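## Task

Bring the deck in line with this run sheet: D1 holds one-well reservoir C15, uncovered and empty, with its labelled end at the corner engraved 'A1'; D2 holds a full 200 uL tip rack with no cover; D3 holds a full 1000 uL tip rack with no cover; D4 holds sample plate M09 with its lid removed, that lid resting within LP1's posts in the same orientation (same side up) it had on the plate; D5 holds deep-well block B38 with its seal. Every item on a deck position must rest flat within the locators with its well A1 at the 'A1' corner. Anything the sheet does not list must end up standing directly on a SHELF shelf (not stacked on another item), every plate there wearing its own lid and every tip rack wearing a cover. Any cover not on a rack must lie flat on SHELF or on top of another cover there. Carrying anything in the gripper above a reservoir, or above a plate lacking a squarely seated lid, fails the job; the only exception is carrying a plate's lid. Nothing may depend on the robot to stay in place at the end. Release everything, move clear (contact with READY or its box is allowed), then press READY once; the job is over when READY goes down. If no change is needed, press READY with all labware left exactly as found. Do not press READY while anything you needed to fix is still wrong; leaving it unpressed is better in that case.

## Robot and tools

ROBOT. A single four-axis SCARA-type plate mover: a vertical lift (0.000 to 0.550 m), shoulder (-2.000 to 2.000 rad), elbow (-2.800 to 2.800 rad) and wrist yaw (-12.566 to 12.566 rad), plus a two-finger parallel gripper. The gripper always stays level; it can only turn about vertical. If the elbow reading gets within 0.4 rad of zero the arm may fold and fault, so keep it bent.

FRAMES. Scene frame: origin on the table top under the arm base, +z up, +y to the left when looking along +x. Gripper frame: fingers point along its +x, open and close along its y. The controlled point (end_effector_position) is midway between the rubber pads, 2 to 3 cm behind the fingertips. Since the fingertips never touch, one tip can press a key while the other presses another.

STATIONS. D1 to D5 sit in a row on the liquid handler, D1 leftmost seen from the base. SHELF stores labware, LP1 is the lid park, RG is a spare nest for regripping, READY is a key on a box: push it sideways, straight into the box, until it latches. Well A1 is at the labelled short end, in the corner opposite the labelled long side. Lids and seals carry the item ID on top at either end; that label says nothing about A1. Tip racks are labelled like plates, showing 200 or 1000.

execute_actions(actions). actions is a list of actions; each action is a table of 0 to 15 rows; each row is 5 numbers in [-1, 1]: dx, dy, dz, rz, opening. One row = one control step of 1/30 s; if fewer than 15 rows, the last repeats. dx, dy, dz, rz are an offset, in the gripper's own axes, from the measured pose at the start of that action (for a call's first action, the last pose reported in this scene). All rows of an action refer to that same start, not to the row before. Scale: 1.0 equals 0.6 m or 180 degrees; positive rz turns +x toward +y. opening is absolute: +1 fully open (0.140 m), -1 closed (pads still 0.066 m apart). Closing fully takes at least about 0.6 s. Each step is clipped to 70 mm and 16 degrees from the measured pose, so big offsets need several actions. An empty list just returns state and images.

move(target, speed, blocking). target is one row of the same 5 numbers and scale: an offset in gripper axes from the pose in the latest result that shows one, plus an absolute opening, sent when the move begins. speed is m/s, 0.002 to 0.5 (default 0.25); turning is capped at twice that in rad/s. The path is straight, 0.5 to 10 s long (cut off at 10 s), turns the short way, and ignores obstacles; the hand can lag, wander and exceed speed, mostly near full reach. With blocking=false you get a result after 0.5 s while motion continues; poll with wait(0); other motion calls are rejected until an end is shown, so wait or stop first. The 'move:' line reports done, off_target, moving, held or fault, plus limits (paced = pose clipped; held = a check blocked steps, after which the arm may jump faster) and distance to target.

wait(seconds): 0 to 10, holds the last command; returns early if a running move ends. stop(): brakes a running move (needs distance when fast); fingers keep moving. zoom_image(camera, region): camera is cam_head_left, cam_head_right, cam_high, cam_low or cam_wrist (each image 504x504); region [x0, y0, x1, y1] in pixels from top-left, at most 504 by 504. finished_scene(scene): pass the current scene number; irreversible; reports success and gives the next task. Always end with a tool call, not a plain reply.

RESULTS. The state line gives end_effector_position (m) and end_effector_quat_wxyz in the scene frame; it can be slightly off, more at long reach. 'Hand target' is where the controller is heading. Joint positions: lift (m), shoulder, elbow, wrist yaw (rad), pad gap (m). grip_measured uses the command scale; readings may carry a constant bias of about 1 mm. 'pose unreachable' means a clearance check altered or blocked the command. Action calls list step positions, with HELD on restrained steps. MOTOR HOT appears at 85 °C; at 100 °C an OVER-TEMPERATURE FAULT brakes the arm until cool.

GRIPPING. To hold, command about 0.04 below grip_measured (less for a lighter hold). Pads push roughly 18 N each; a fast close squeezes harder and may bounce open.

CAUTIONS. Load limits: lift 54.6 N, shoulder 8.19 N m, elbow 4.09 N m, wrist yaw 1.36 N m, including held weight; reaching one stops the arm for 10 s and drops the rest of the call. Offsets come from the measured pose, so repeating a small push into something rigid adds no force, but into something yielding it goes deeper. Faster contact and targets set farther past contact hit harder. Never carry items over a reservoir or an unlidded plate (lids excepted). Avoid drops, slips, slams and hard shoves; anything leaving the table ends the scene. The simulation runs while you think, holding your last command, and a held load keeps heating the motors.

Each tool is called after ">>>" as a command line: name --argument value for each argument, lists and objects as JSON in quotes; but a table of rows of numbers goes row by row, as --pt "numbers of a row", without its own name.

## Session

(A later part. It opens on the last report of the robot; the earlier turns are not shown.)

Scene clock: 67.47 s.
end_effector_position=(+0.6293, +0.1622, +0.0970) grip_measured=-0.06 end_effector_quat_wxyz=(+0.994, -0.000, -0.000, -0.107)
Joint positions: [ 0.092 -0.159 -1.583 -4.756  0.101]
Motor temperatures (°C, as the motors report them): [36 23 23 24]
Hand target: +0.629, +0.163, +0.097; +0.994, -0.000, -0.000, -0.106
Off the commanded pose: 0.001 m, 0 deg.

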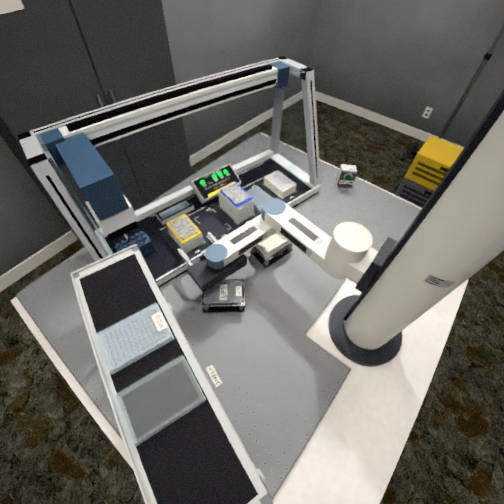

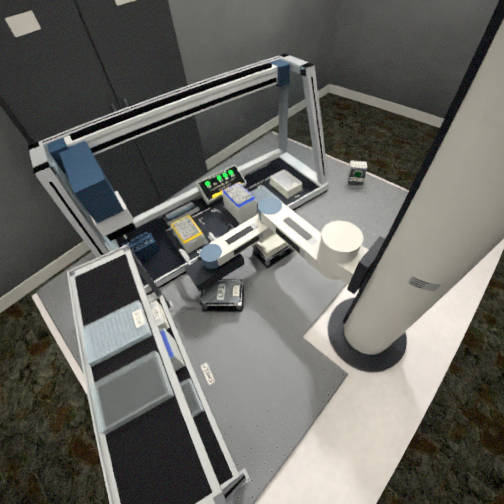

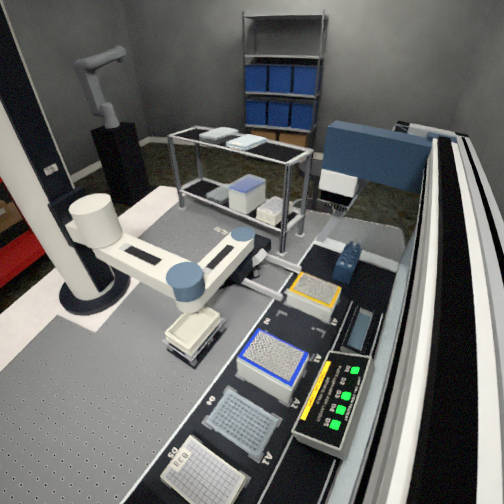

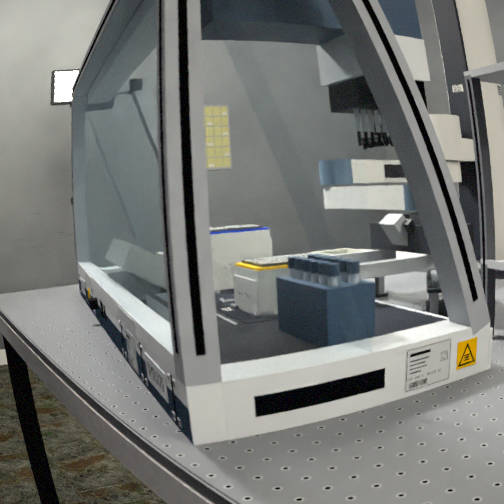

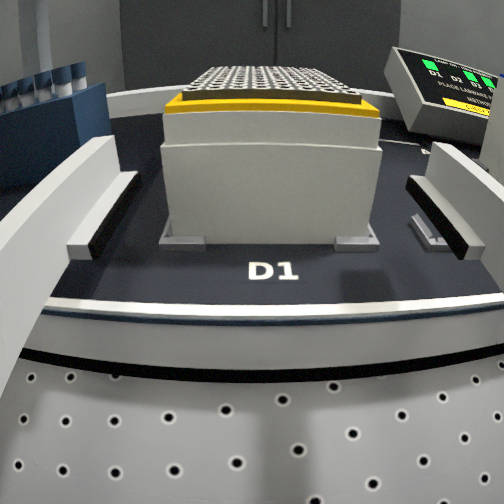

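>>> execute_actions --actions '[[[0.008,0.0019,0,0.0009,-0.06],[0.019,0.0019,0,0.0009,-0.06],[0.032,0.002,0,0.0009,-0.06],[0.046,0.002,0,0.0009,-0.06],[0.061,0.002,0,0.0009,-0.06],[0.076,0.0021,0,0.0009,-0.06],[0.091,0.0021,0,0.0009,-0.06],[0.106,0.0022,0,0.0009,-0.06],[0.12,0.0022,0,0.0009,-0.06],[0.133,0.0023,0,0.0009,-0.06],[0.144,0.0023,0,0.0009,-0.06],[0.1533,0.0023,0,0.0009,-0.06],[0.1533,0.0023,0,0.0009,-0.14],[0.1533,0.0023,0,0.0009,-0.23],[0.1533,0.0023,0,0.0009,-0.32]]]'

Scene clock: 68.53 s.
end_effector_position=(+0.7159, +0.1422, +0.0970) grip_measured=-0.27 end_effector_quat_wxyz=(+0.994, -0.000, -0.000, -0.107)
Joint positions: [ 0.092 -0.115 -2.008 -4.374  0.093]
Motor temperatures (°C, as the motors report them): [36 23 23 24]
Hand target: +0.719, +0.144, +0.097; +0.994, -0.000, -0.000, -0.106
Off the commanded pose: 0.004 m, 0 deg.
Step readings (end_effector_position):
0: (+0.6289, +0.1626, +0.0970)
1: (+0.6291, +0.1627, +0.0970)
2: (+0.6318, +0.1627, +0.0970)
4: (+0.6430, +0.1599, +0.0970)
8: (+0.6715, +0.1506, +0.0970)
15: end_effector_position above

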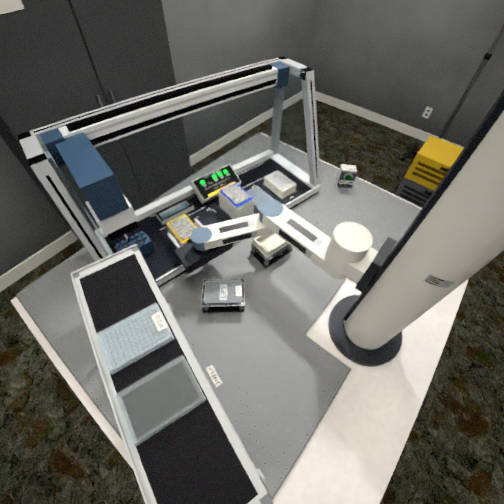

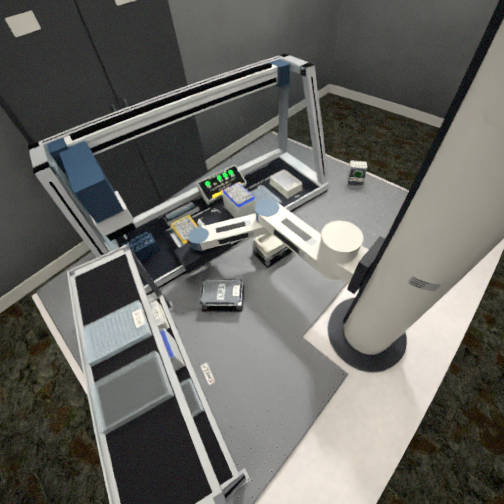

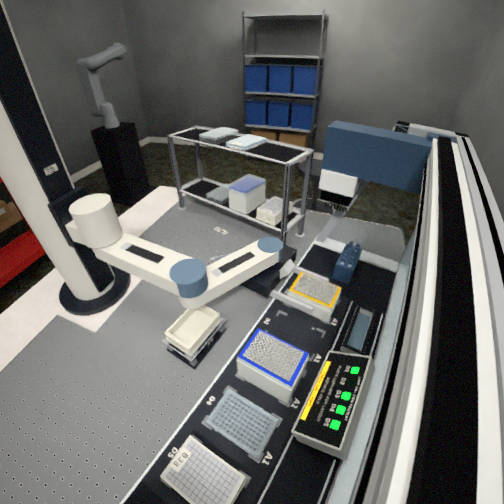

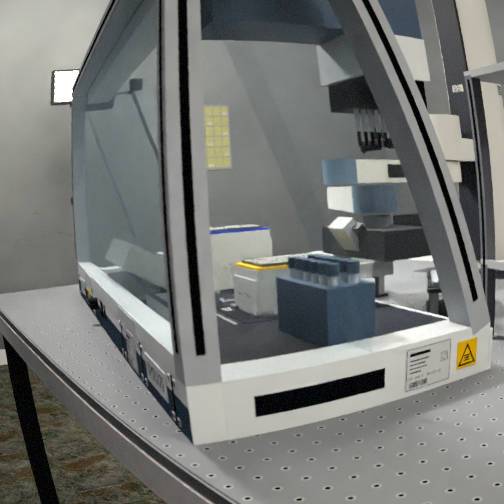

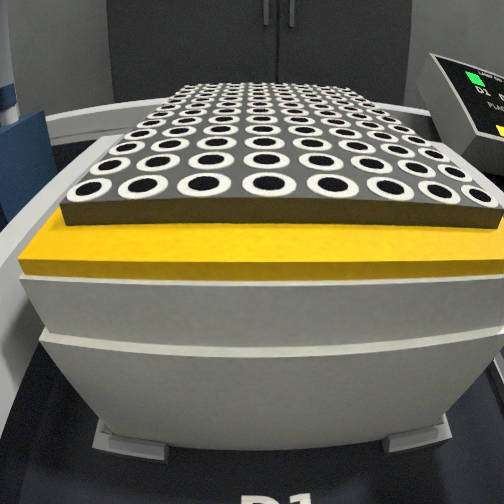

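>>> zoom_image --camera "cam_wrist" --region '[100, 70, 440, 170]'

>>> execute_actions --actions '[[[0.0052,0.0042,0,0.0006,-0.38],[0.0052,0.0042,0,0.0006,-0.42],[0.0052,0.0042,0,0.0006,-0.45],[0.0052,0.0042,0,0.0006,-0.475],[0.0052,0.0042,0,0.0006,-0.495],[0.0052,0.0042,0,0.0006,-0.51],[0.0052,0.0042,0,0.0006,-0.52],[0.0052,0.0042,0,0.0006,-0.52],[0.0052,0.0042,0,0.0006,-0.52],[0.0052,0.0042,0.004,0.0006,-0.52],[0.0052,0.0042,0.009,0.0006,-0.52],[0.0052,0.0042,0.015,0.0006,-0.52],[0.0052,0.0042,0.02,0.0006,-0.52],[0.0052,0.0042,0.024,0.0006,-0.52],[0.0052,0.0042,0.025,0.0006,-0.52]]]'

Region (100, 70, 440, 170) of cam_wrist's 504x504 image, scaled by 1.482, with more detail than that image has; it fills the top 148 rows of this view, and the rest is white.

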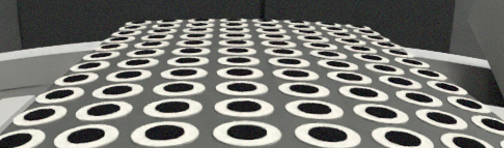

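Scene clock: 69.53 s.
end_effector_position=(+0.7195, +0.1439, +0.1102) grip_measured=-0.46 end_effector_quat_wxyz=(+0.994, -0.000, -0.000, -0.106)
Joint positions: [ 0.105 -0.103 -2.036 -4.357  0.086]
Motor temperatures (°C, as the motors report them): [36 23 23 24]
Hand target: +0.720, +0.144, +0.112; +0.994, -0.000, -0.000, -0.106
Off the commanded pose: 0.002 m, 0 deg.
Step readings (end_effector_position):
0: (+0.7188, +0.1435, +0.0970)
1: (+0.7189, +0.1435, +0.0970)
2: (+0.7195, +0.1438, +0.0970)
4: (+0.7195, +0.1439, +0.0970)
8: (+0.7195, +0.1439, +0.0970)
15: end_effector_position above

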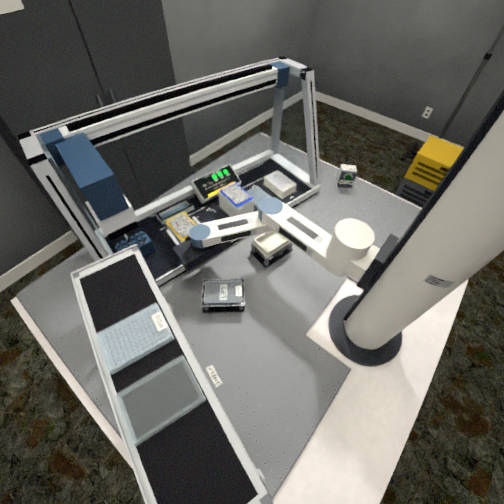

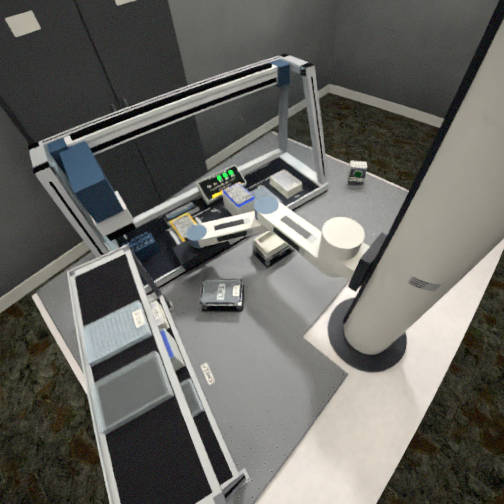

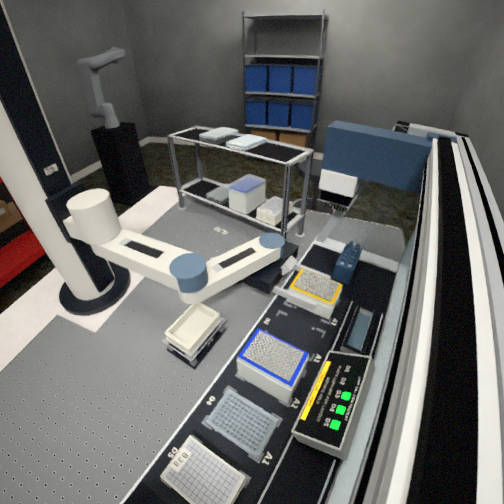

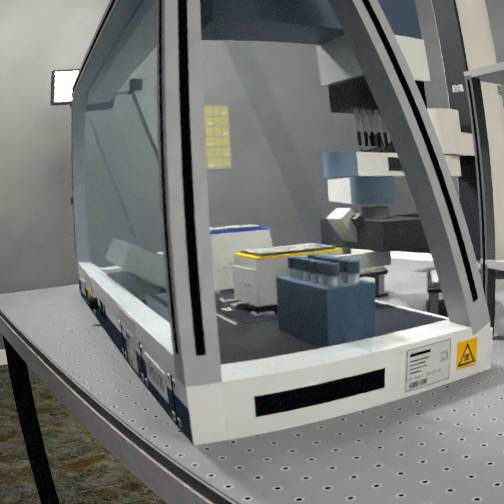

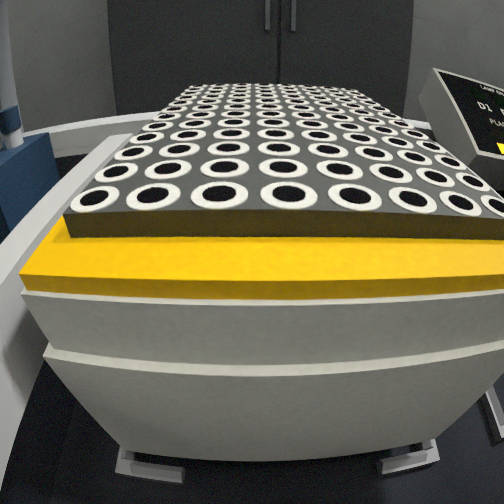

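Gripped and lifted. Record the locator reference here for comparison at D2.

>>> zoom_image --camera "cam_wrist" --region '[100, 420, 460, 504]'

Region (100, 420, 460, 504) of cam_wrist's 504x504 image, scaled by 1.400, with more detail than that image has; it fills the top 118 rows of this view, and the rest is white.

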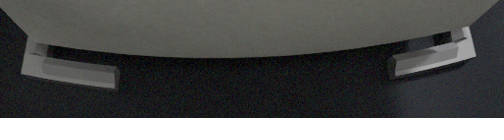

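>>> execute_actions --actions '[[[0,-0.025,0.002,0,-0.52],[0,-0.045,0.002,0,-0.52],[0,-0.065,0.002,0,-0.52],[0,-0.085,0.002,0,-0.52],[0,-0.105,0.002,0,-0.52],[0,-0.125,0.002,0,-0.52],[0,-0.143,0.002,0,-0.52],[0,-0.16,0.002,0,-0.52],[0,-0.175,0.002,0,-0.52],[0,-0.188,0.001,0,-0.52],[0,-0.198,0.001,0,-0.52],[0,-0.2065,0,0,-0.52],[0,-0.2065,0,0,-0.52],[0,-0.2065,0,0,-0.52],[0,-0.2065,0,0,-0.52]]]'

Scene clock: 70.47 s.
end_effector_position=(+0.6984, +0.0294, +0.1107) grip_measured=-0.46 end_effector_quat_wxyz=(+0.994, -0.000, -0.000, -0.112)
Joint positions: [ 0.106 -0.498 -1.7   -4.309  0.086]
Motor temperatures (°C, as the motors report them): [36 23 23 24]
Hand target: +0.694, +0.023, +0.110; +0.994, -0.000, -0.000, -0.107
Off the commanded pose: 0.008 m, 1 deg.
Step readings (end_effector_position):
0: (+0.7195, +0.1439, +0.1120)
1: (+0.7195, +0.1439, +0.1120)
2: (+0.7190, +0.1428, +0.1119)
4: (+0.7177, +0.1345, +0.1116)
8: (+0.7136, +0.0934, +0.1114)
15: end_effector_position above

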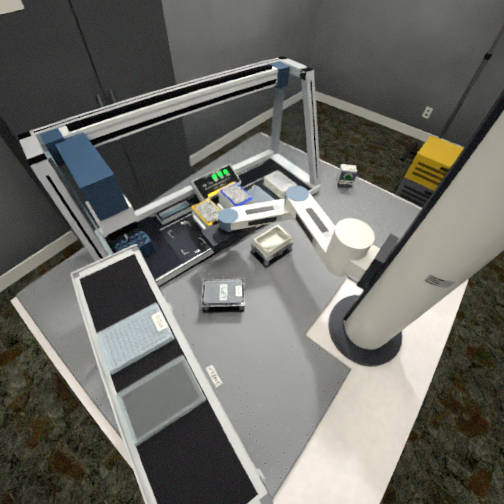

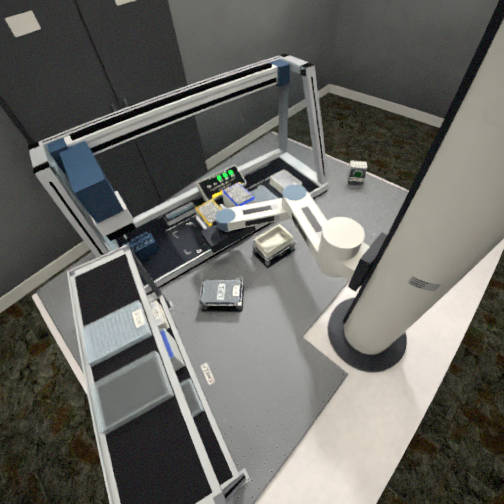

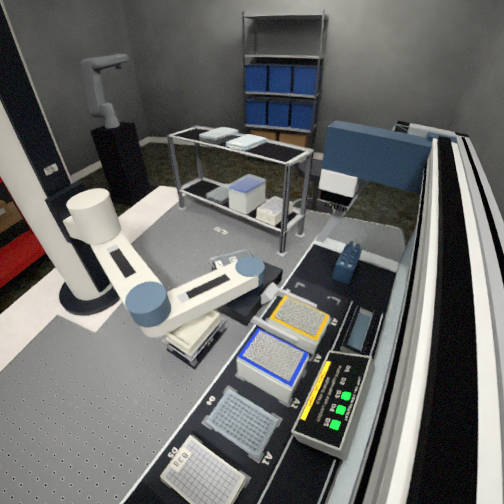

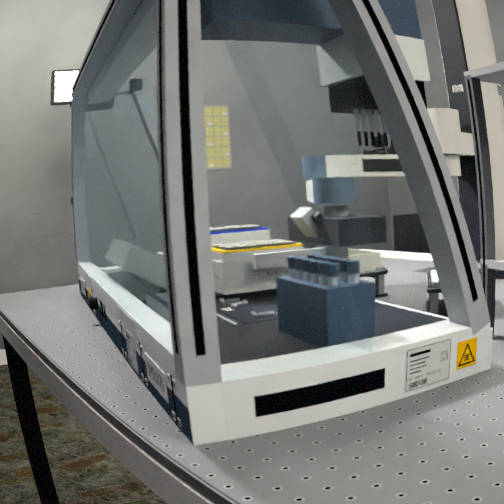

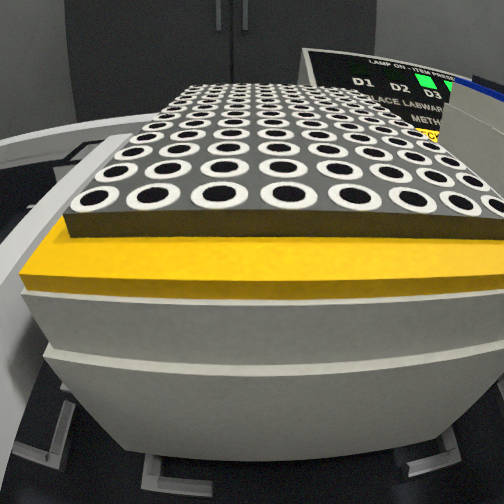

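>>> zoom_image --camera "cam_low" --region '[190, 210, 330, 330]'

Region (190, 210, 330, 330) of cam_low's 504x504 image, scaled by 3.600, with more detail than that image has; it fills the top 432 rows of this view, and the rest is white.

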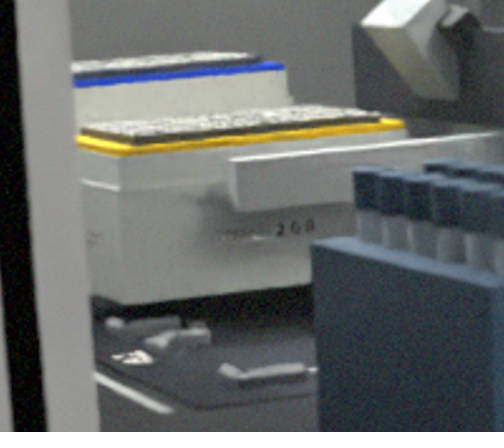

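>>> wait --seconds 0

Scene clock: 70.70 s.
end_effector_position=(+0.6942, +0.0229, +0.1101) grip_measured=-0.46 end_effector_quat_wxyz=(+0.994, -0.000, -0.000, -0.107)
Joint positions: [ 0.105 -0.53  -1.668 -4.301  0.086]
Motor temperatures (°C, as the motors report them): [36 23 23 24]
Hand target: +0.694, +0.023, +0.110; +0.994, -0.000, -0.000, -0.107
Off the commanded pose: 0.001 m, 0 deg.

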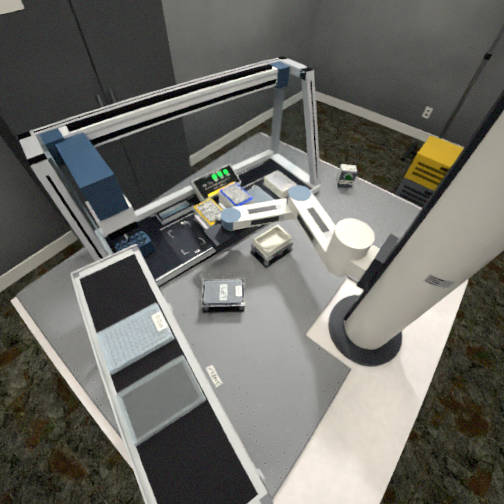

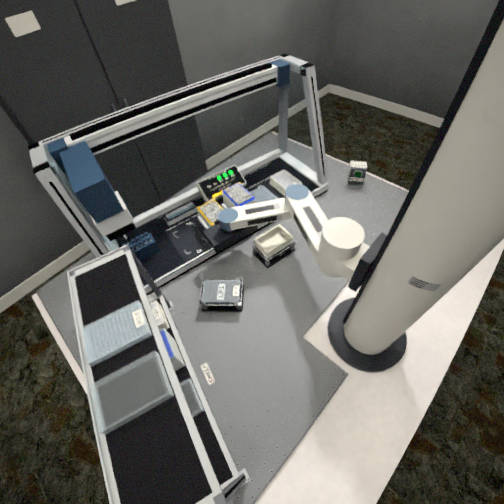

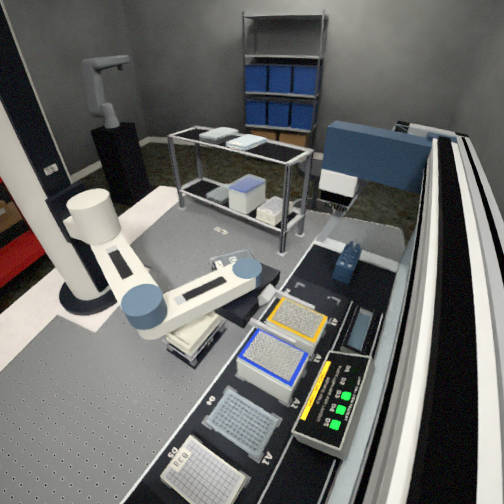

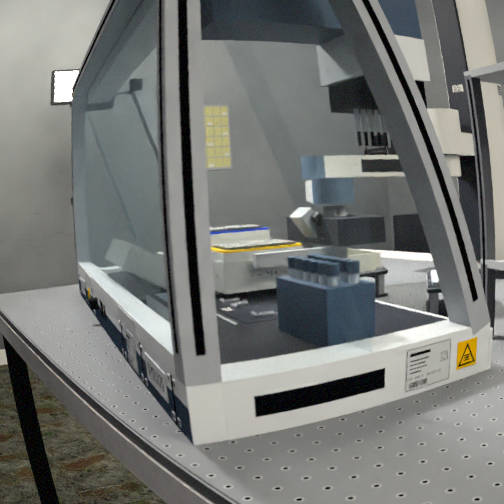

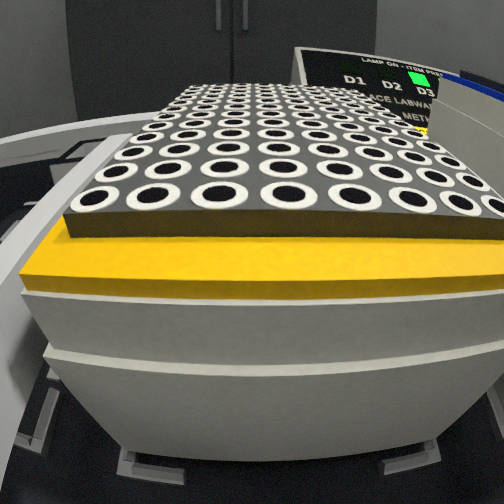

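>>> zoom_image --camera "cam_wrist" --region '[100, 420, 460, 504]'

Region (100, 420, 460, 504) of cam_wrist's 504x504 image, scaled by 1.400, with more detail than that image has; it fills the top 118 rows of this view, and the rest is white.

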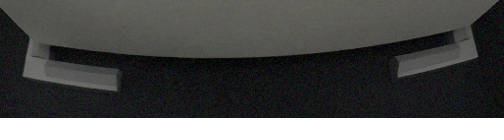

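>>> execute_actions --actions '[[[-0.0009,-0.0007,-0.002,0.001,-0.52],[-0.0009,-0.0007,-0.006,0.001,-0.52],[-0.0009,-0.0007,-0.01,0.001,-0.52],[-0.0009,-0.0007,-0.0135,0.001,-0.52],[-0.0009,-0.0007,-0.0165,0.001,-0.52],[-0.0009,-0.0007,-0.019,0.001,-0.52],[-0.0009,-0.0007,-0.0207,0.001,-0.52],[-0.0009,-0.0007,-0.0218,0.001,-0.52],[-0.0009,-0.0007,-0.022,0.001,-0.52],[-0.0009,-0.0007,-0.022,0.001,-0.52],[-0.0009,-0.0007,-0.022,0.001,-0.36],[-0.0009,-0.0007,-0.022,0.001,-0.18],[-0.0009,-0.0007,-0.022,0.001,-0.06],[-0.015,-0.0007,-0.022,0.001,-0.06],[-0.04,-0.0007,-0.02,0.001,-0.06]]]'

Scene clock: 71.80 s.
end_effector_position=(+0.6911, +0.0226, +0.0970) grip_measured=-0.06 end_effector_quat_wxyz=(+0.994, -0.000, -0.000, -0.108)
Joint positions: [ 0.092 -0.537 -1.65  -4.311  0.101]
Motor temperatures (°C, as the motors report them): [36 23 23 24]
Hand target: +0.674, +0.027, +0.098; +0.994, -0.000, -0.000, -0.105
Off the commanded pose: 0.021 m, 0 deg.
Step readings (end_effector_position):
0: (+0.6942, +0.0230, +0.1101)
1: (+0.6941, +0.0230, +0.1100)
2: (+0.6936, +0.0227, +0.1090)
4: (+0.6936, +0.0225, +0.1048)
8: (+0.6936, +0.0225, +0.0976)
15: end_effector_position above

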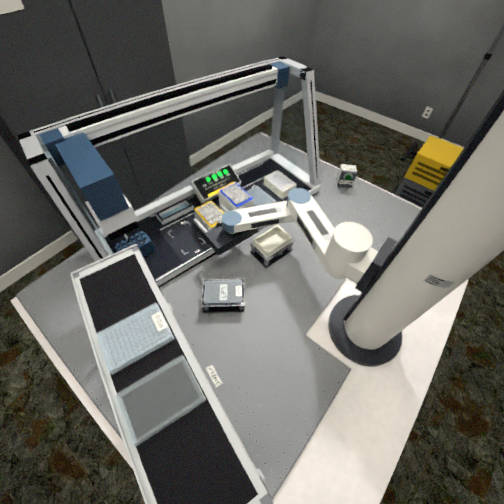

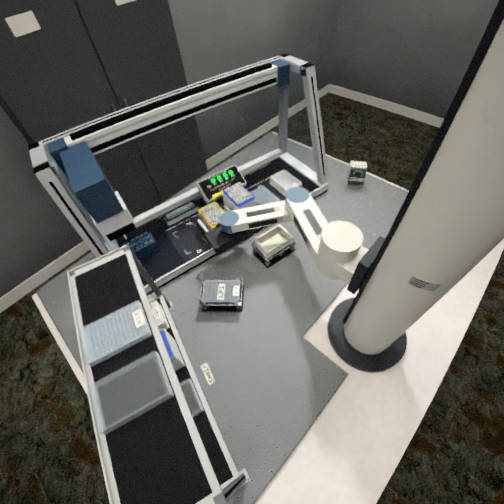

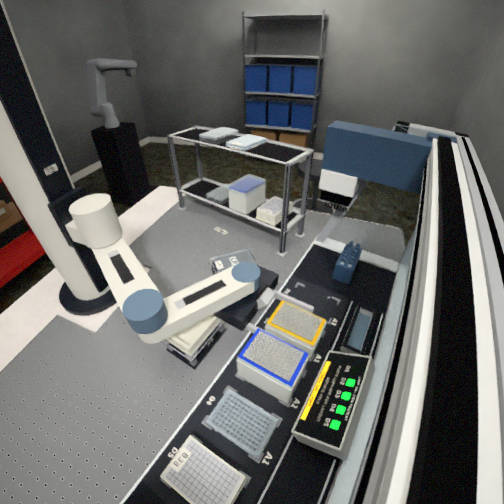

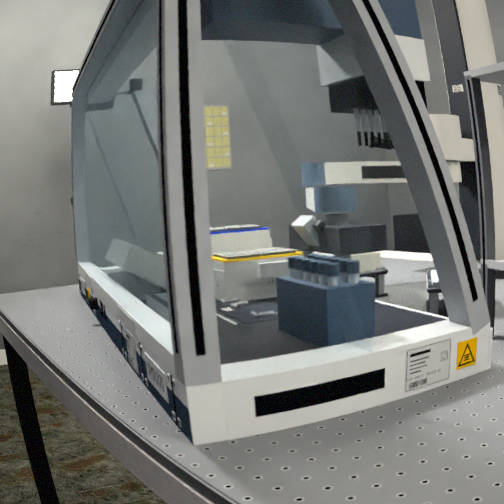

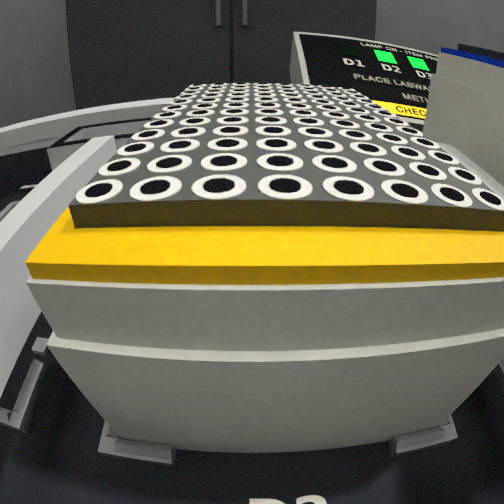

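>>> execute_actions --actions '[[[-0.0447,0.001,0.018,0.001,-0.06],[-0.0597,0.001,0.03,0.001,-0.06],[-0.0763,0.001,0.0383,0.001,-0.06],[-0.093,0.0009,0.0383,0.001,-0.06],[-0.1097,0.0009,0.0383,0.001,-0.06],[-0.1263,0.0008,0.0383,0.001,-0.06],[-0.143,0.0008,0.0383,0.001,-0.06],[-0.158,0.0007,0.0383,0.001,-0.06],[-0.1713,0.0007,0.0383,0.001,-0.06],[-0.183,0.0007,0.0383,0.001,-0.06],[-0.1882,-0.007,0.0383,-0.0118,-0.06],[-0.1925,-0.0193,0.0383,-0.0309,-0.06],[-0.1947,-0.0338,0.0383,-0.0532,-0.06],[-0.1987,-0.0503,0.0383,-0.0786,-0.06],[-0.204,-0.0667,0.0383,-0.1041,-0.06]]]'

Scene clock: 73.77 s.
end_effector_position=(+0.5733, +0.0274, +0.1200) grip_measured=-0.06 end_effector_quat_wxyz=(+0.982, -0.000, -0.000, -0.186)
Joint positions: [ 0.115 -0.601 -1.125 -4.932  0.101]
Motor temperatures (°C, as the motors report them): [36 23 23 24]
Hand target: +0.563, +0.012, +0.120; +0.966, -0.000, -0.000, -0.257
Off the commanded pose: 0.021 m, 10 deg.
Step readings (end_effector_position):
0: (+0.6737, +0.0277, +0.0982)
1: (+0.6736, +0.0276, +0.0983)
2: (+0.6723, +0.0277, +0.0997)
4: (+0.6648, +0.0292, +0.1082)
8: (+0.6288, +0.0382, +0.1201)
15: end_effector_position above

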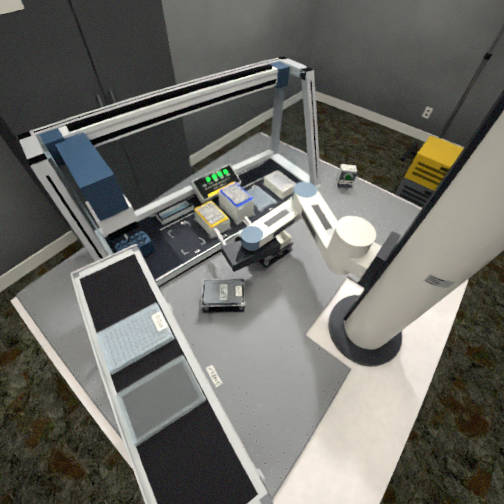

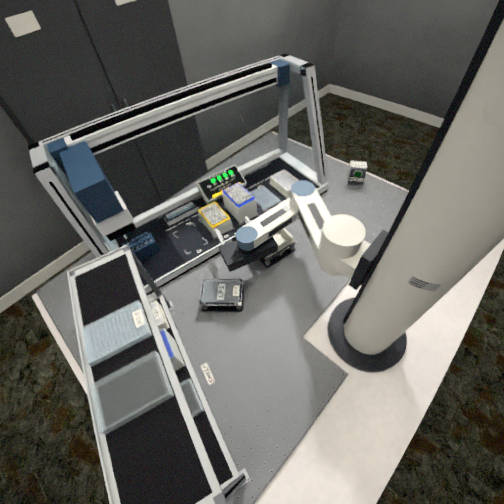

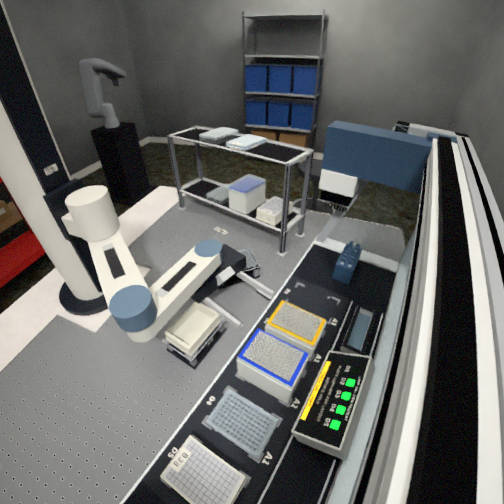

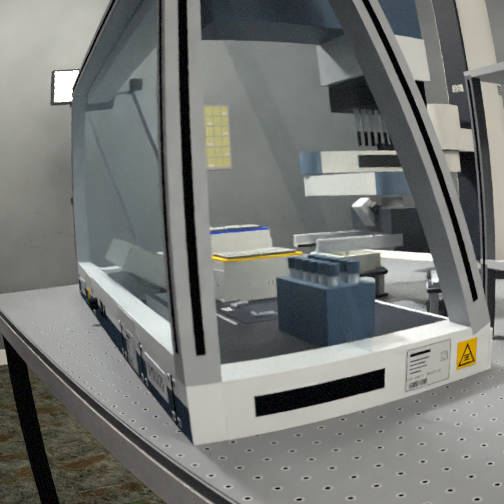

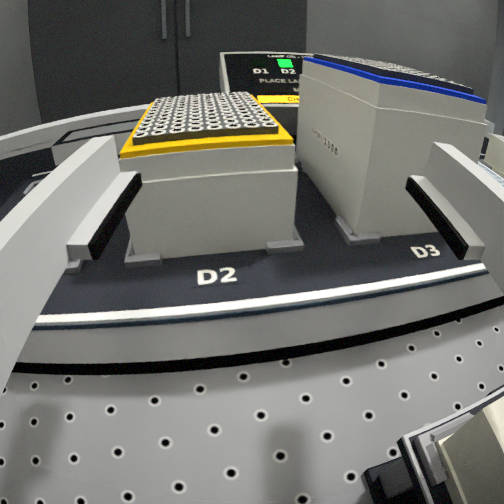

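>>> execute_actions --actions '[[[-0.01,-0.0485,0,-0.0717,-0.06],[-0.0157,-0.0687,0,-0.1003,-0.06],[-0.0215,-0.0893,0,-0.1322,-0.06],[-0.0287,-0.1087,0,-0.164,-0.06],[-0.0373,-0.1265,0,-0.1958,-0.06],[-0.0467,-0.1427,0,-0.2277,-0.06],[-0.058,-0.1572,0,-0.2595,-0.06],[-0.071,-0.1702,0,-0.2913,-0.06],[-0.0843,-0.1807,0,-0.3231,-0.06],[-0.0988,-0.1893,0,-0.355,-0.06],[-0.115,-0.196,0,-0.3868,-0.06],[-0.131,-0.2007,0,-0.4155,-0.06],[-0.1422,-0.2028,0,-0.4346,-0.06],[-0.1489,-0.2038,0,-0.4453,-0.06],[-0.1489,-0.2038,0,-0.4453,-0.06]]]'

Scene clock: 75.47 s.
end_effector_position=(+0.4557, -0.0514, +0.1200) grip_measured=-0.06 end_effector_quat_wxyz=(+0.706, -0.000, -0.000, -0.708)
Joint positions: [ 0.115 -0.555 -1.197 -6.105  0.101]
Motor temperatures (°C, as the motors report them): [36 23 23 24]
Hand target: +0.447, -0.050, +0.120; +0.640, -0.000, -0.000, -0.768
Off the commanded pose: 0.011 m, 11 deg; orientation clipped at the last step of the last action.
Step readings (end_effector_position):
0: (+0.5629, +0.0116, +0.1200)
1: (+0.5627, +0.0114, +0.1200)
2: (+0.5610, +0.0086, +0.1200)
4: (+0.5509, -0.0050, +0.1200)
8: (+0.5195, -0.0360, +0.1200)
15: end_effector_position above

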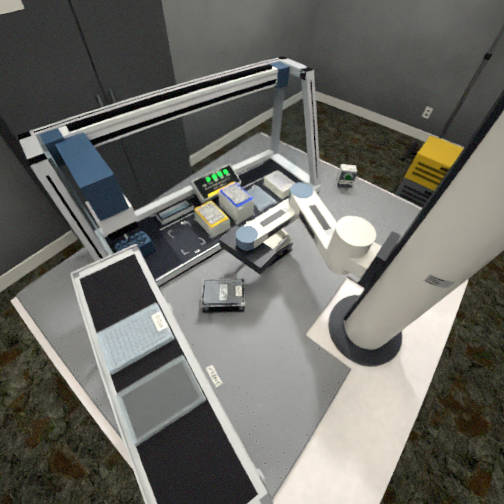

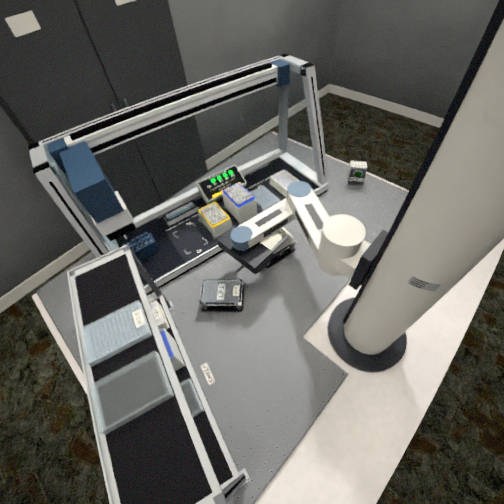

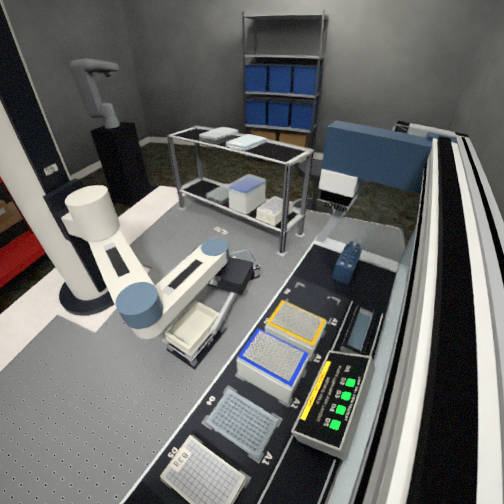

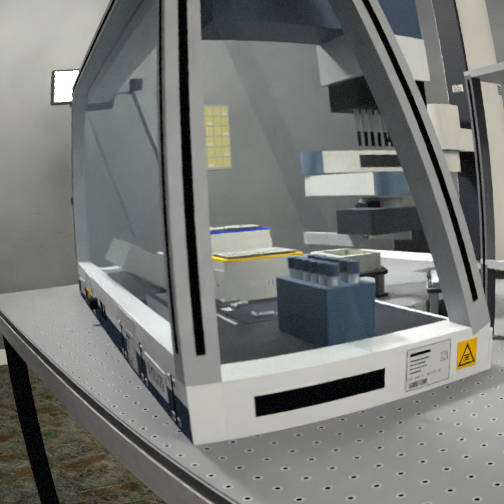

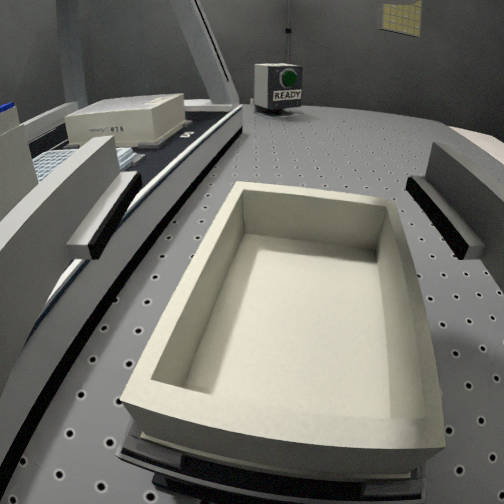

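>>> zoom_image --camera "cam_low" --region '[200, 235, 400, 330]'

>>> zoom_image --camera "cam_high" --region '[240, 260, 360, 380]'

Region (200, 235, 400, 330) of cam_low's 504x504 image, scaled by 2.520, with more detail than that image has; it fills the top 239 rows of this view, and the rest is white.

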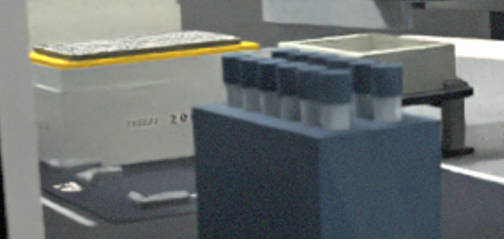

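Region (240, 260, 360, 380) of cam_high's 504x504 image, scaled by 4.200, with more detail than that image has.

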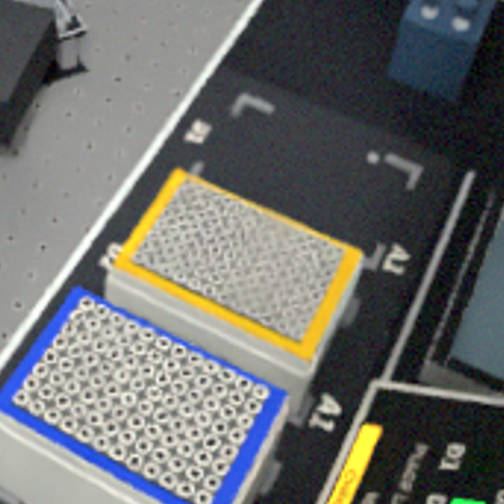

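>>> execute_actions --actions '[[[0.0039,-0.0172,-0.008,-0.0637,-0.06],[0.0039,-0.0172,-0.018,-0.0637,-0.06],[0.0039,-0.0172,-0.029,-0.0637,-0.06],[0.0039,-0.0172,-0.04,-0.0637,-0.1],[0.0039,-0.0172,-0.049,-0.0637,-0.2],[0.0039,-0.0172,-0.055,-0.0637,-0.31],[0.0039,-0.0172,-0.058,-0.0637,-0.4],[0.0039,-0.0172,-0.058,-0.0637,-0.45],[0.0039,-0.0172,-0.058,-0.0637,-0.49],[0.0039,-0.0172,-0.058,-0.0637,-0.52],[0.0039,-0.0172,-0.058,-0.0637,-0.548],[0.0039,-0.0172,-0.058,-0.0637,-0.57],[0.0039,-0.0172,-0.058,-0.0637,-0.585],[0.0039,-0.0172,-0.058,-0.0637,-0.585],[0.0039,-0.0172,-0.03,-0.0637,-0.585]]]'

Scene clock: 76.77 s.
end_effector_position=(+0.4455, -0.0537, +0.0852) grip_measured=-0.53 end_effector_quat_wxyz=(+0.632, -0.000, -0.000, -0.775)
Joint positions: [ 0.08  -0.559 -1.27  -6.228  0.083]
Motor temperatures (°C, as the motors report them): [36 23 23 24]
Hand target: +0.445, -0.054, +0.102; +0.632, -0.000, -0.000, -0.775
Off the commanded pose: 0.017 m, 0 deg.
Step readings (end_effector_position):
0: (+0.4469, -0.0497, +0.1200)
1: (+0.4469, -0.0498, +0.1199)
2: (+0.4464, -0.0510, +0.1184)
4: (+0.4455, -0.0535, +0.1099)
8: (+0.4455, -0.0537, +0.0885)
15: end_effector_position above

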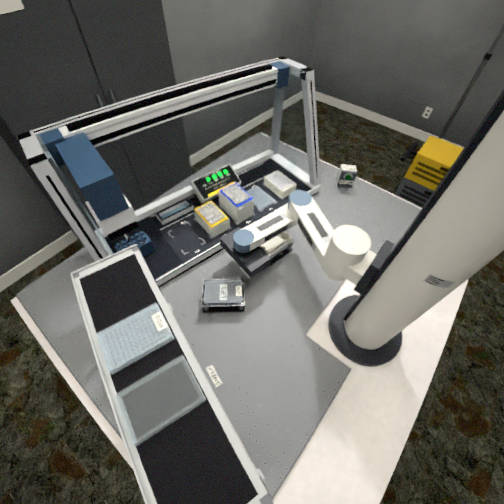

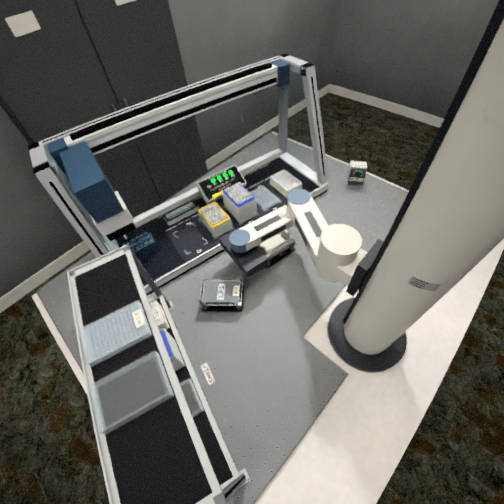

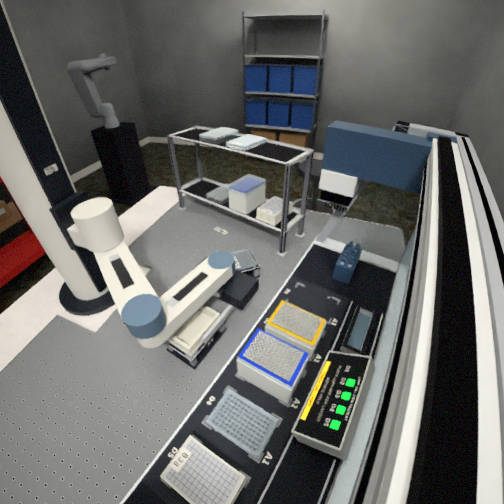

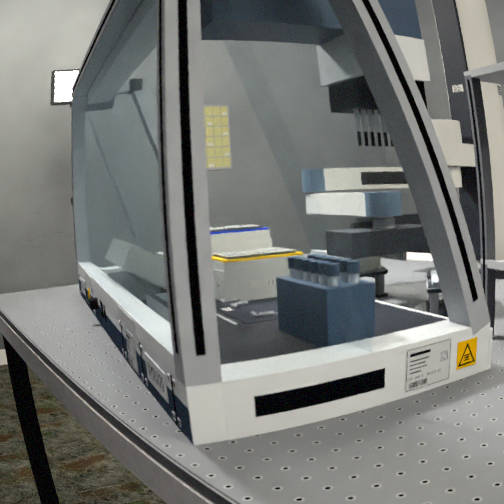

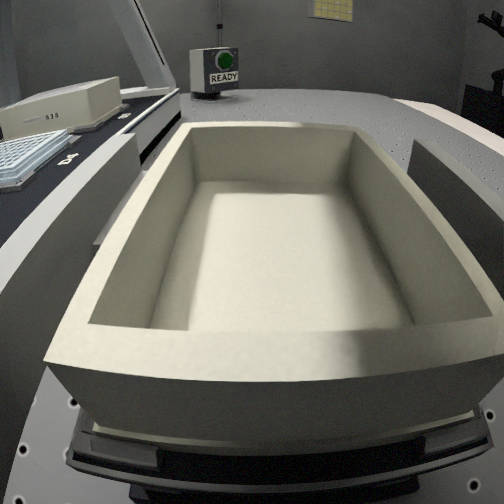

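>>> execute_actions --actions '[[[-0.0083,0.008,0.03,0.0191,-0.585],[-0.0173,0.0163,0.032,0.0382,-0.585],[-0.029,0.0253,0.034,0.0605,-0.585],[-0.0418,0.0347,0.036,0.0828,-0.585],[-0.058,0.0447,0.038,0.1082,-0.585],[-0.0753,0.0542,0.04,0.1337,-0.585],[-0.094,0.0632,0.042,0.1592,-0.585],[-0.1142,0.0713,0.044,0.1846,-0.585],[-0.1357,0.0787,0.0447,0.2101,-0.585],[-0.158,0.0852,0.0447,0.2355,-0.585],[-0.1817,0.0907,0.0447,0.261,-0.585],[-0.2063,0.095,0.0447,0.2865,-0.585],[-0.2318,0.1043,0.0447,0.3119,-0.585],[-0.2582,0.114,0.0447,0.3374,-0.585],[-0.2852,0.1227,0.0447,0.3629,-0.585]]]'

Scene clock: 78.63 s.
end_effector_position=(+0.5191, +0.0625, +0.1120) grip_measured=-0.53 end_effector_quat_wxyz=(+0.913, -0.000, -0.000, -0.408)
Joint positions: [ 0.107 -0.261 -1.227 -5.636  0.083]
Motor temperatures (°C, as the motors report them): [36 23 23 24]
Hand target: +0.535, +0.098, +0.112; +0.947, -0.000, -0.000, -0.320
Off the commanded pose: 0.049 m, 12 deg; orientation clipped at the last step of the last action.
Step readings (end_effector_position):
0: (+0.4455, -0.0537, +0.1019)
1: (+0.4456, -0.0536, +0.1020)
2: (+0.4476, -0.0524, +0.1023)
4: (+0.4566, -0.0447, +0.1044)
8: (+0.4799, -0.0170, +0.1088)
15: end_effector_position above

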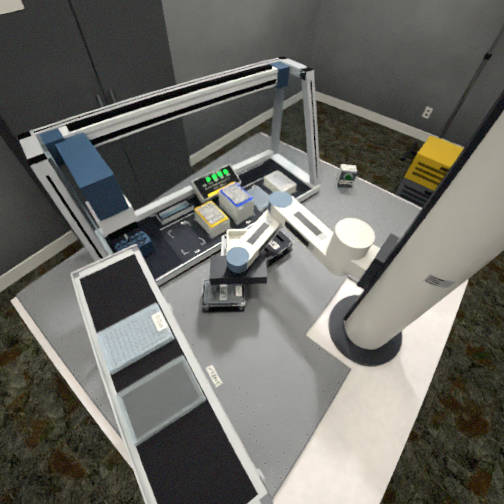

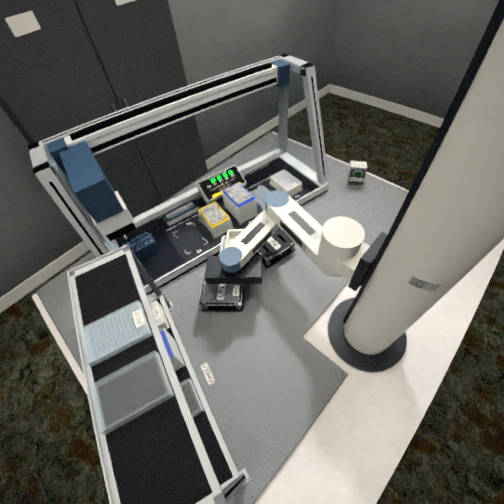

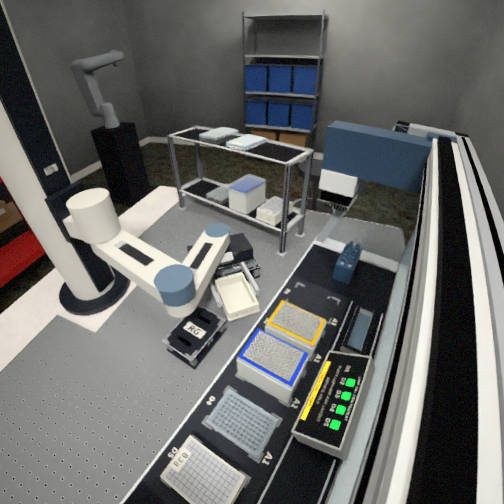

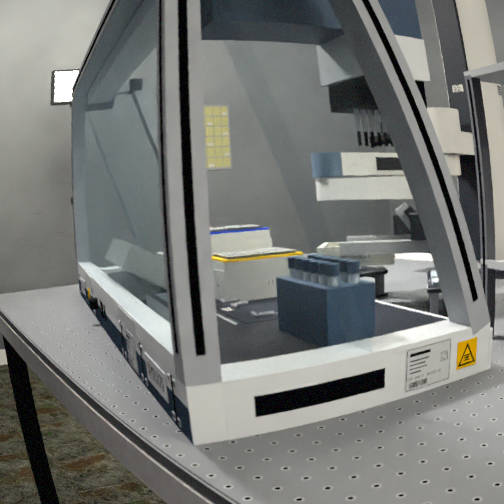

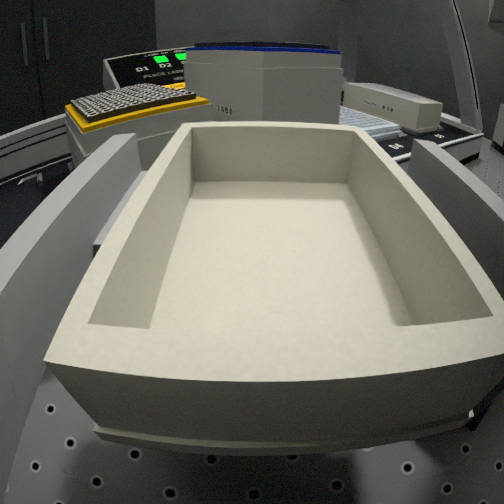

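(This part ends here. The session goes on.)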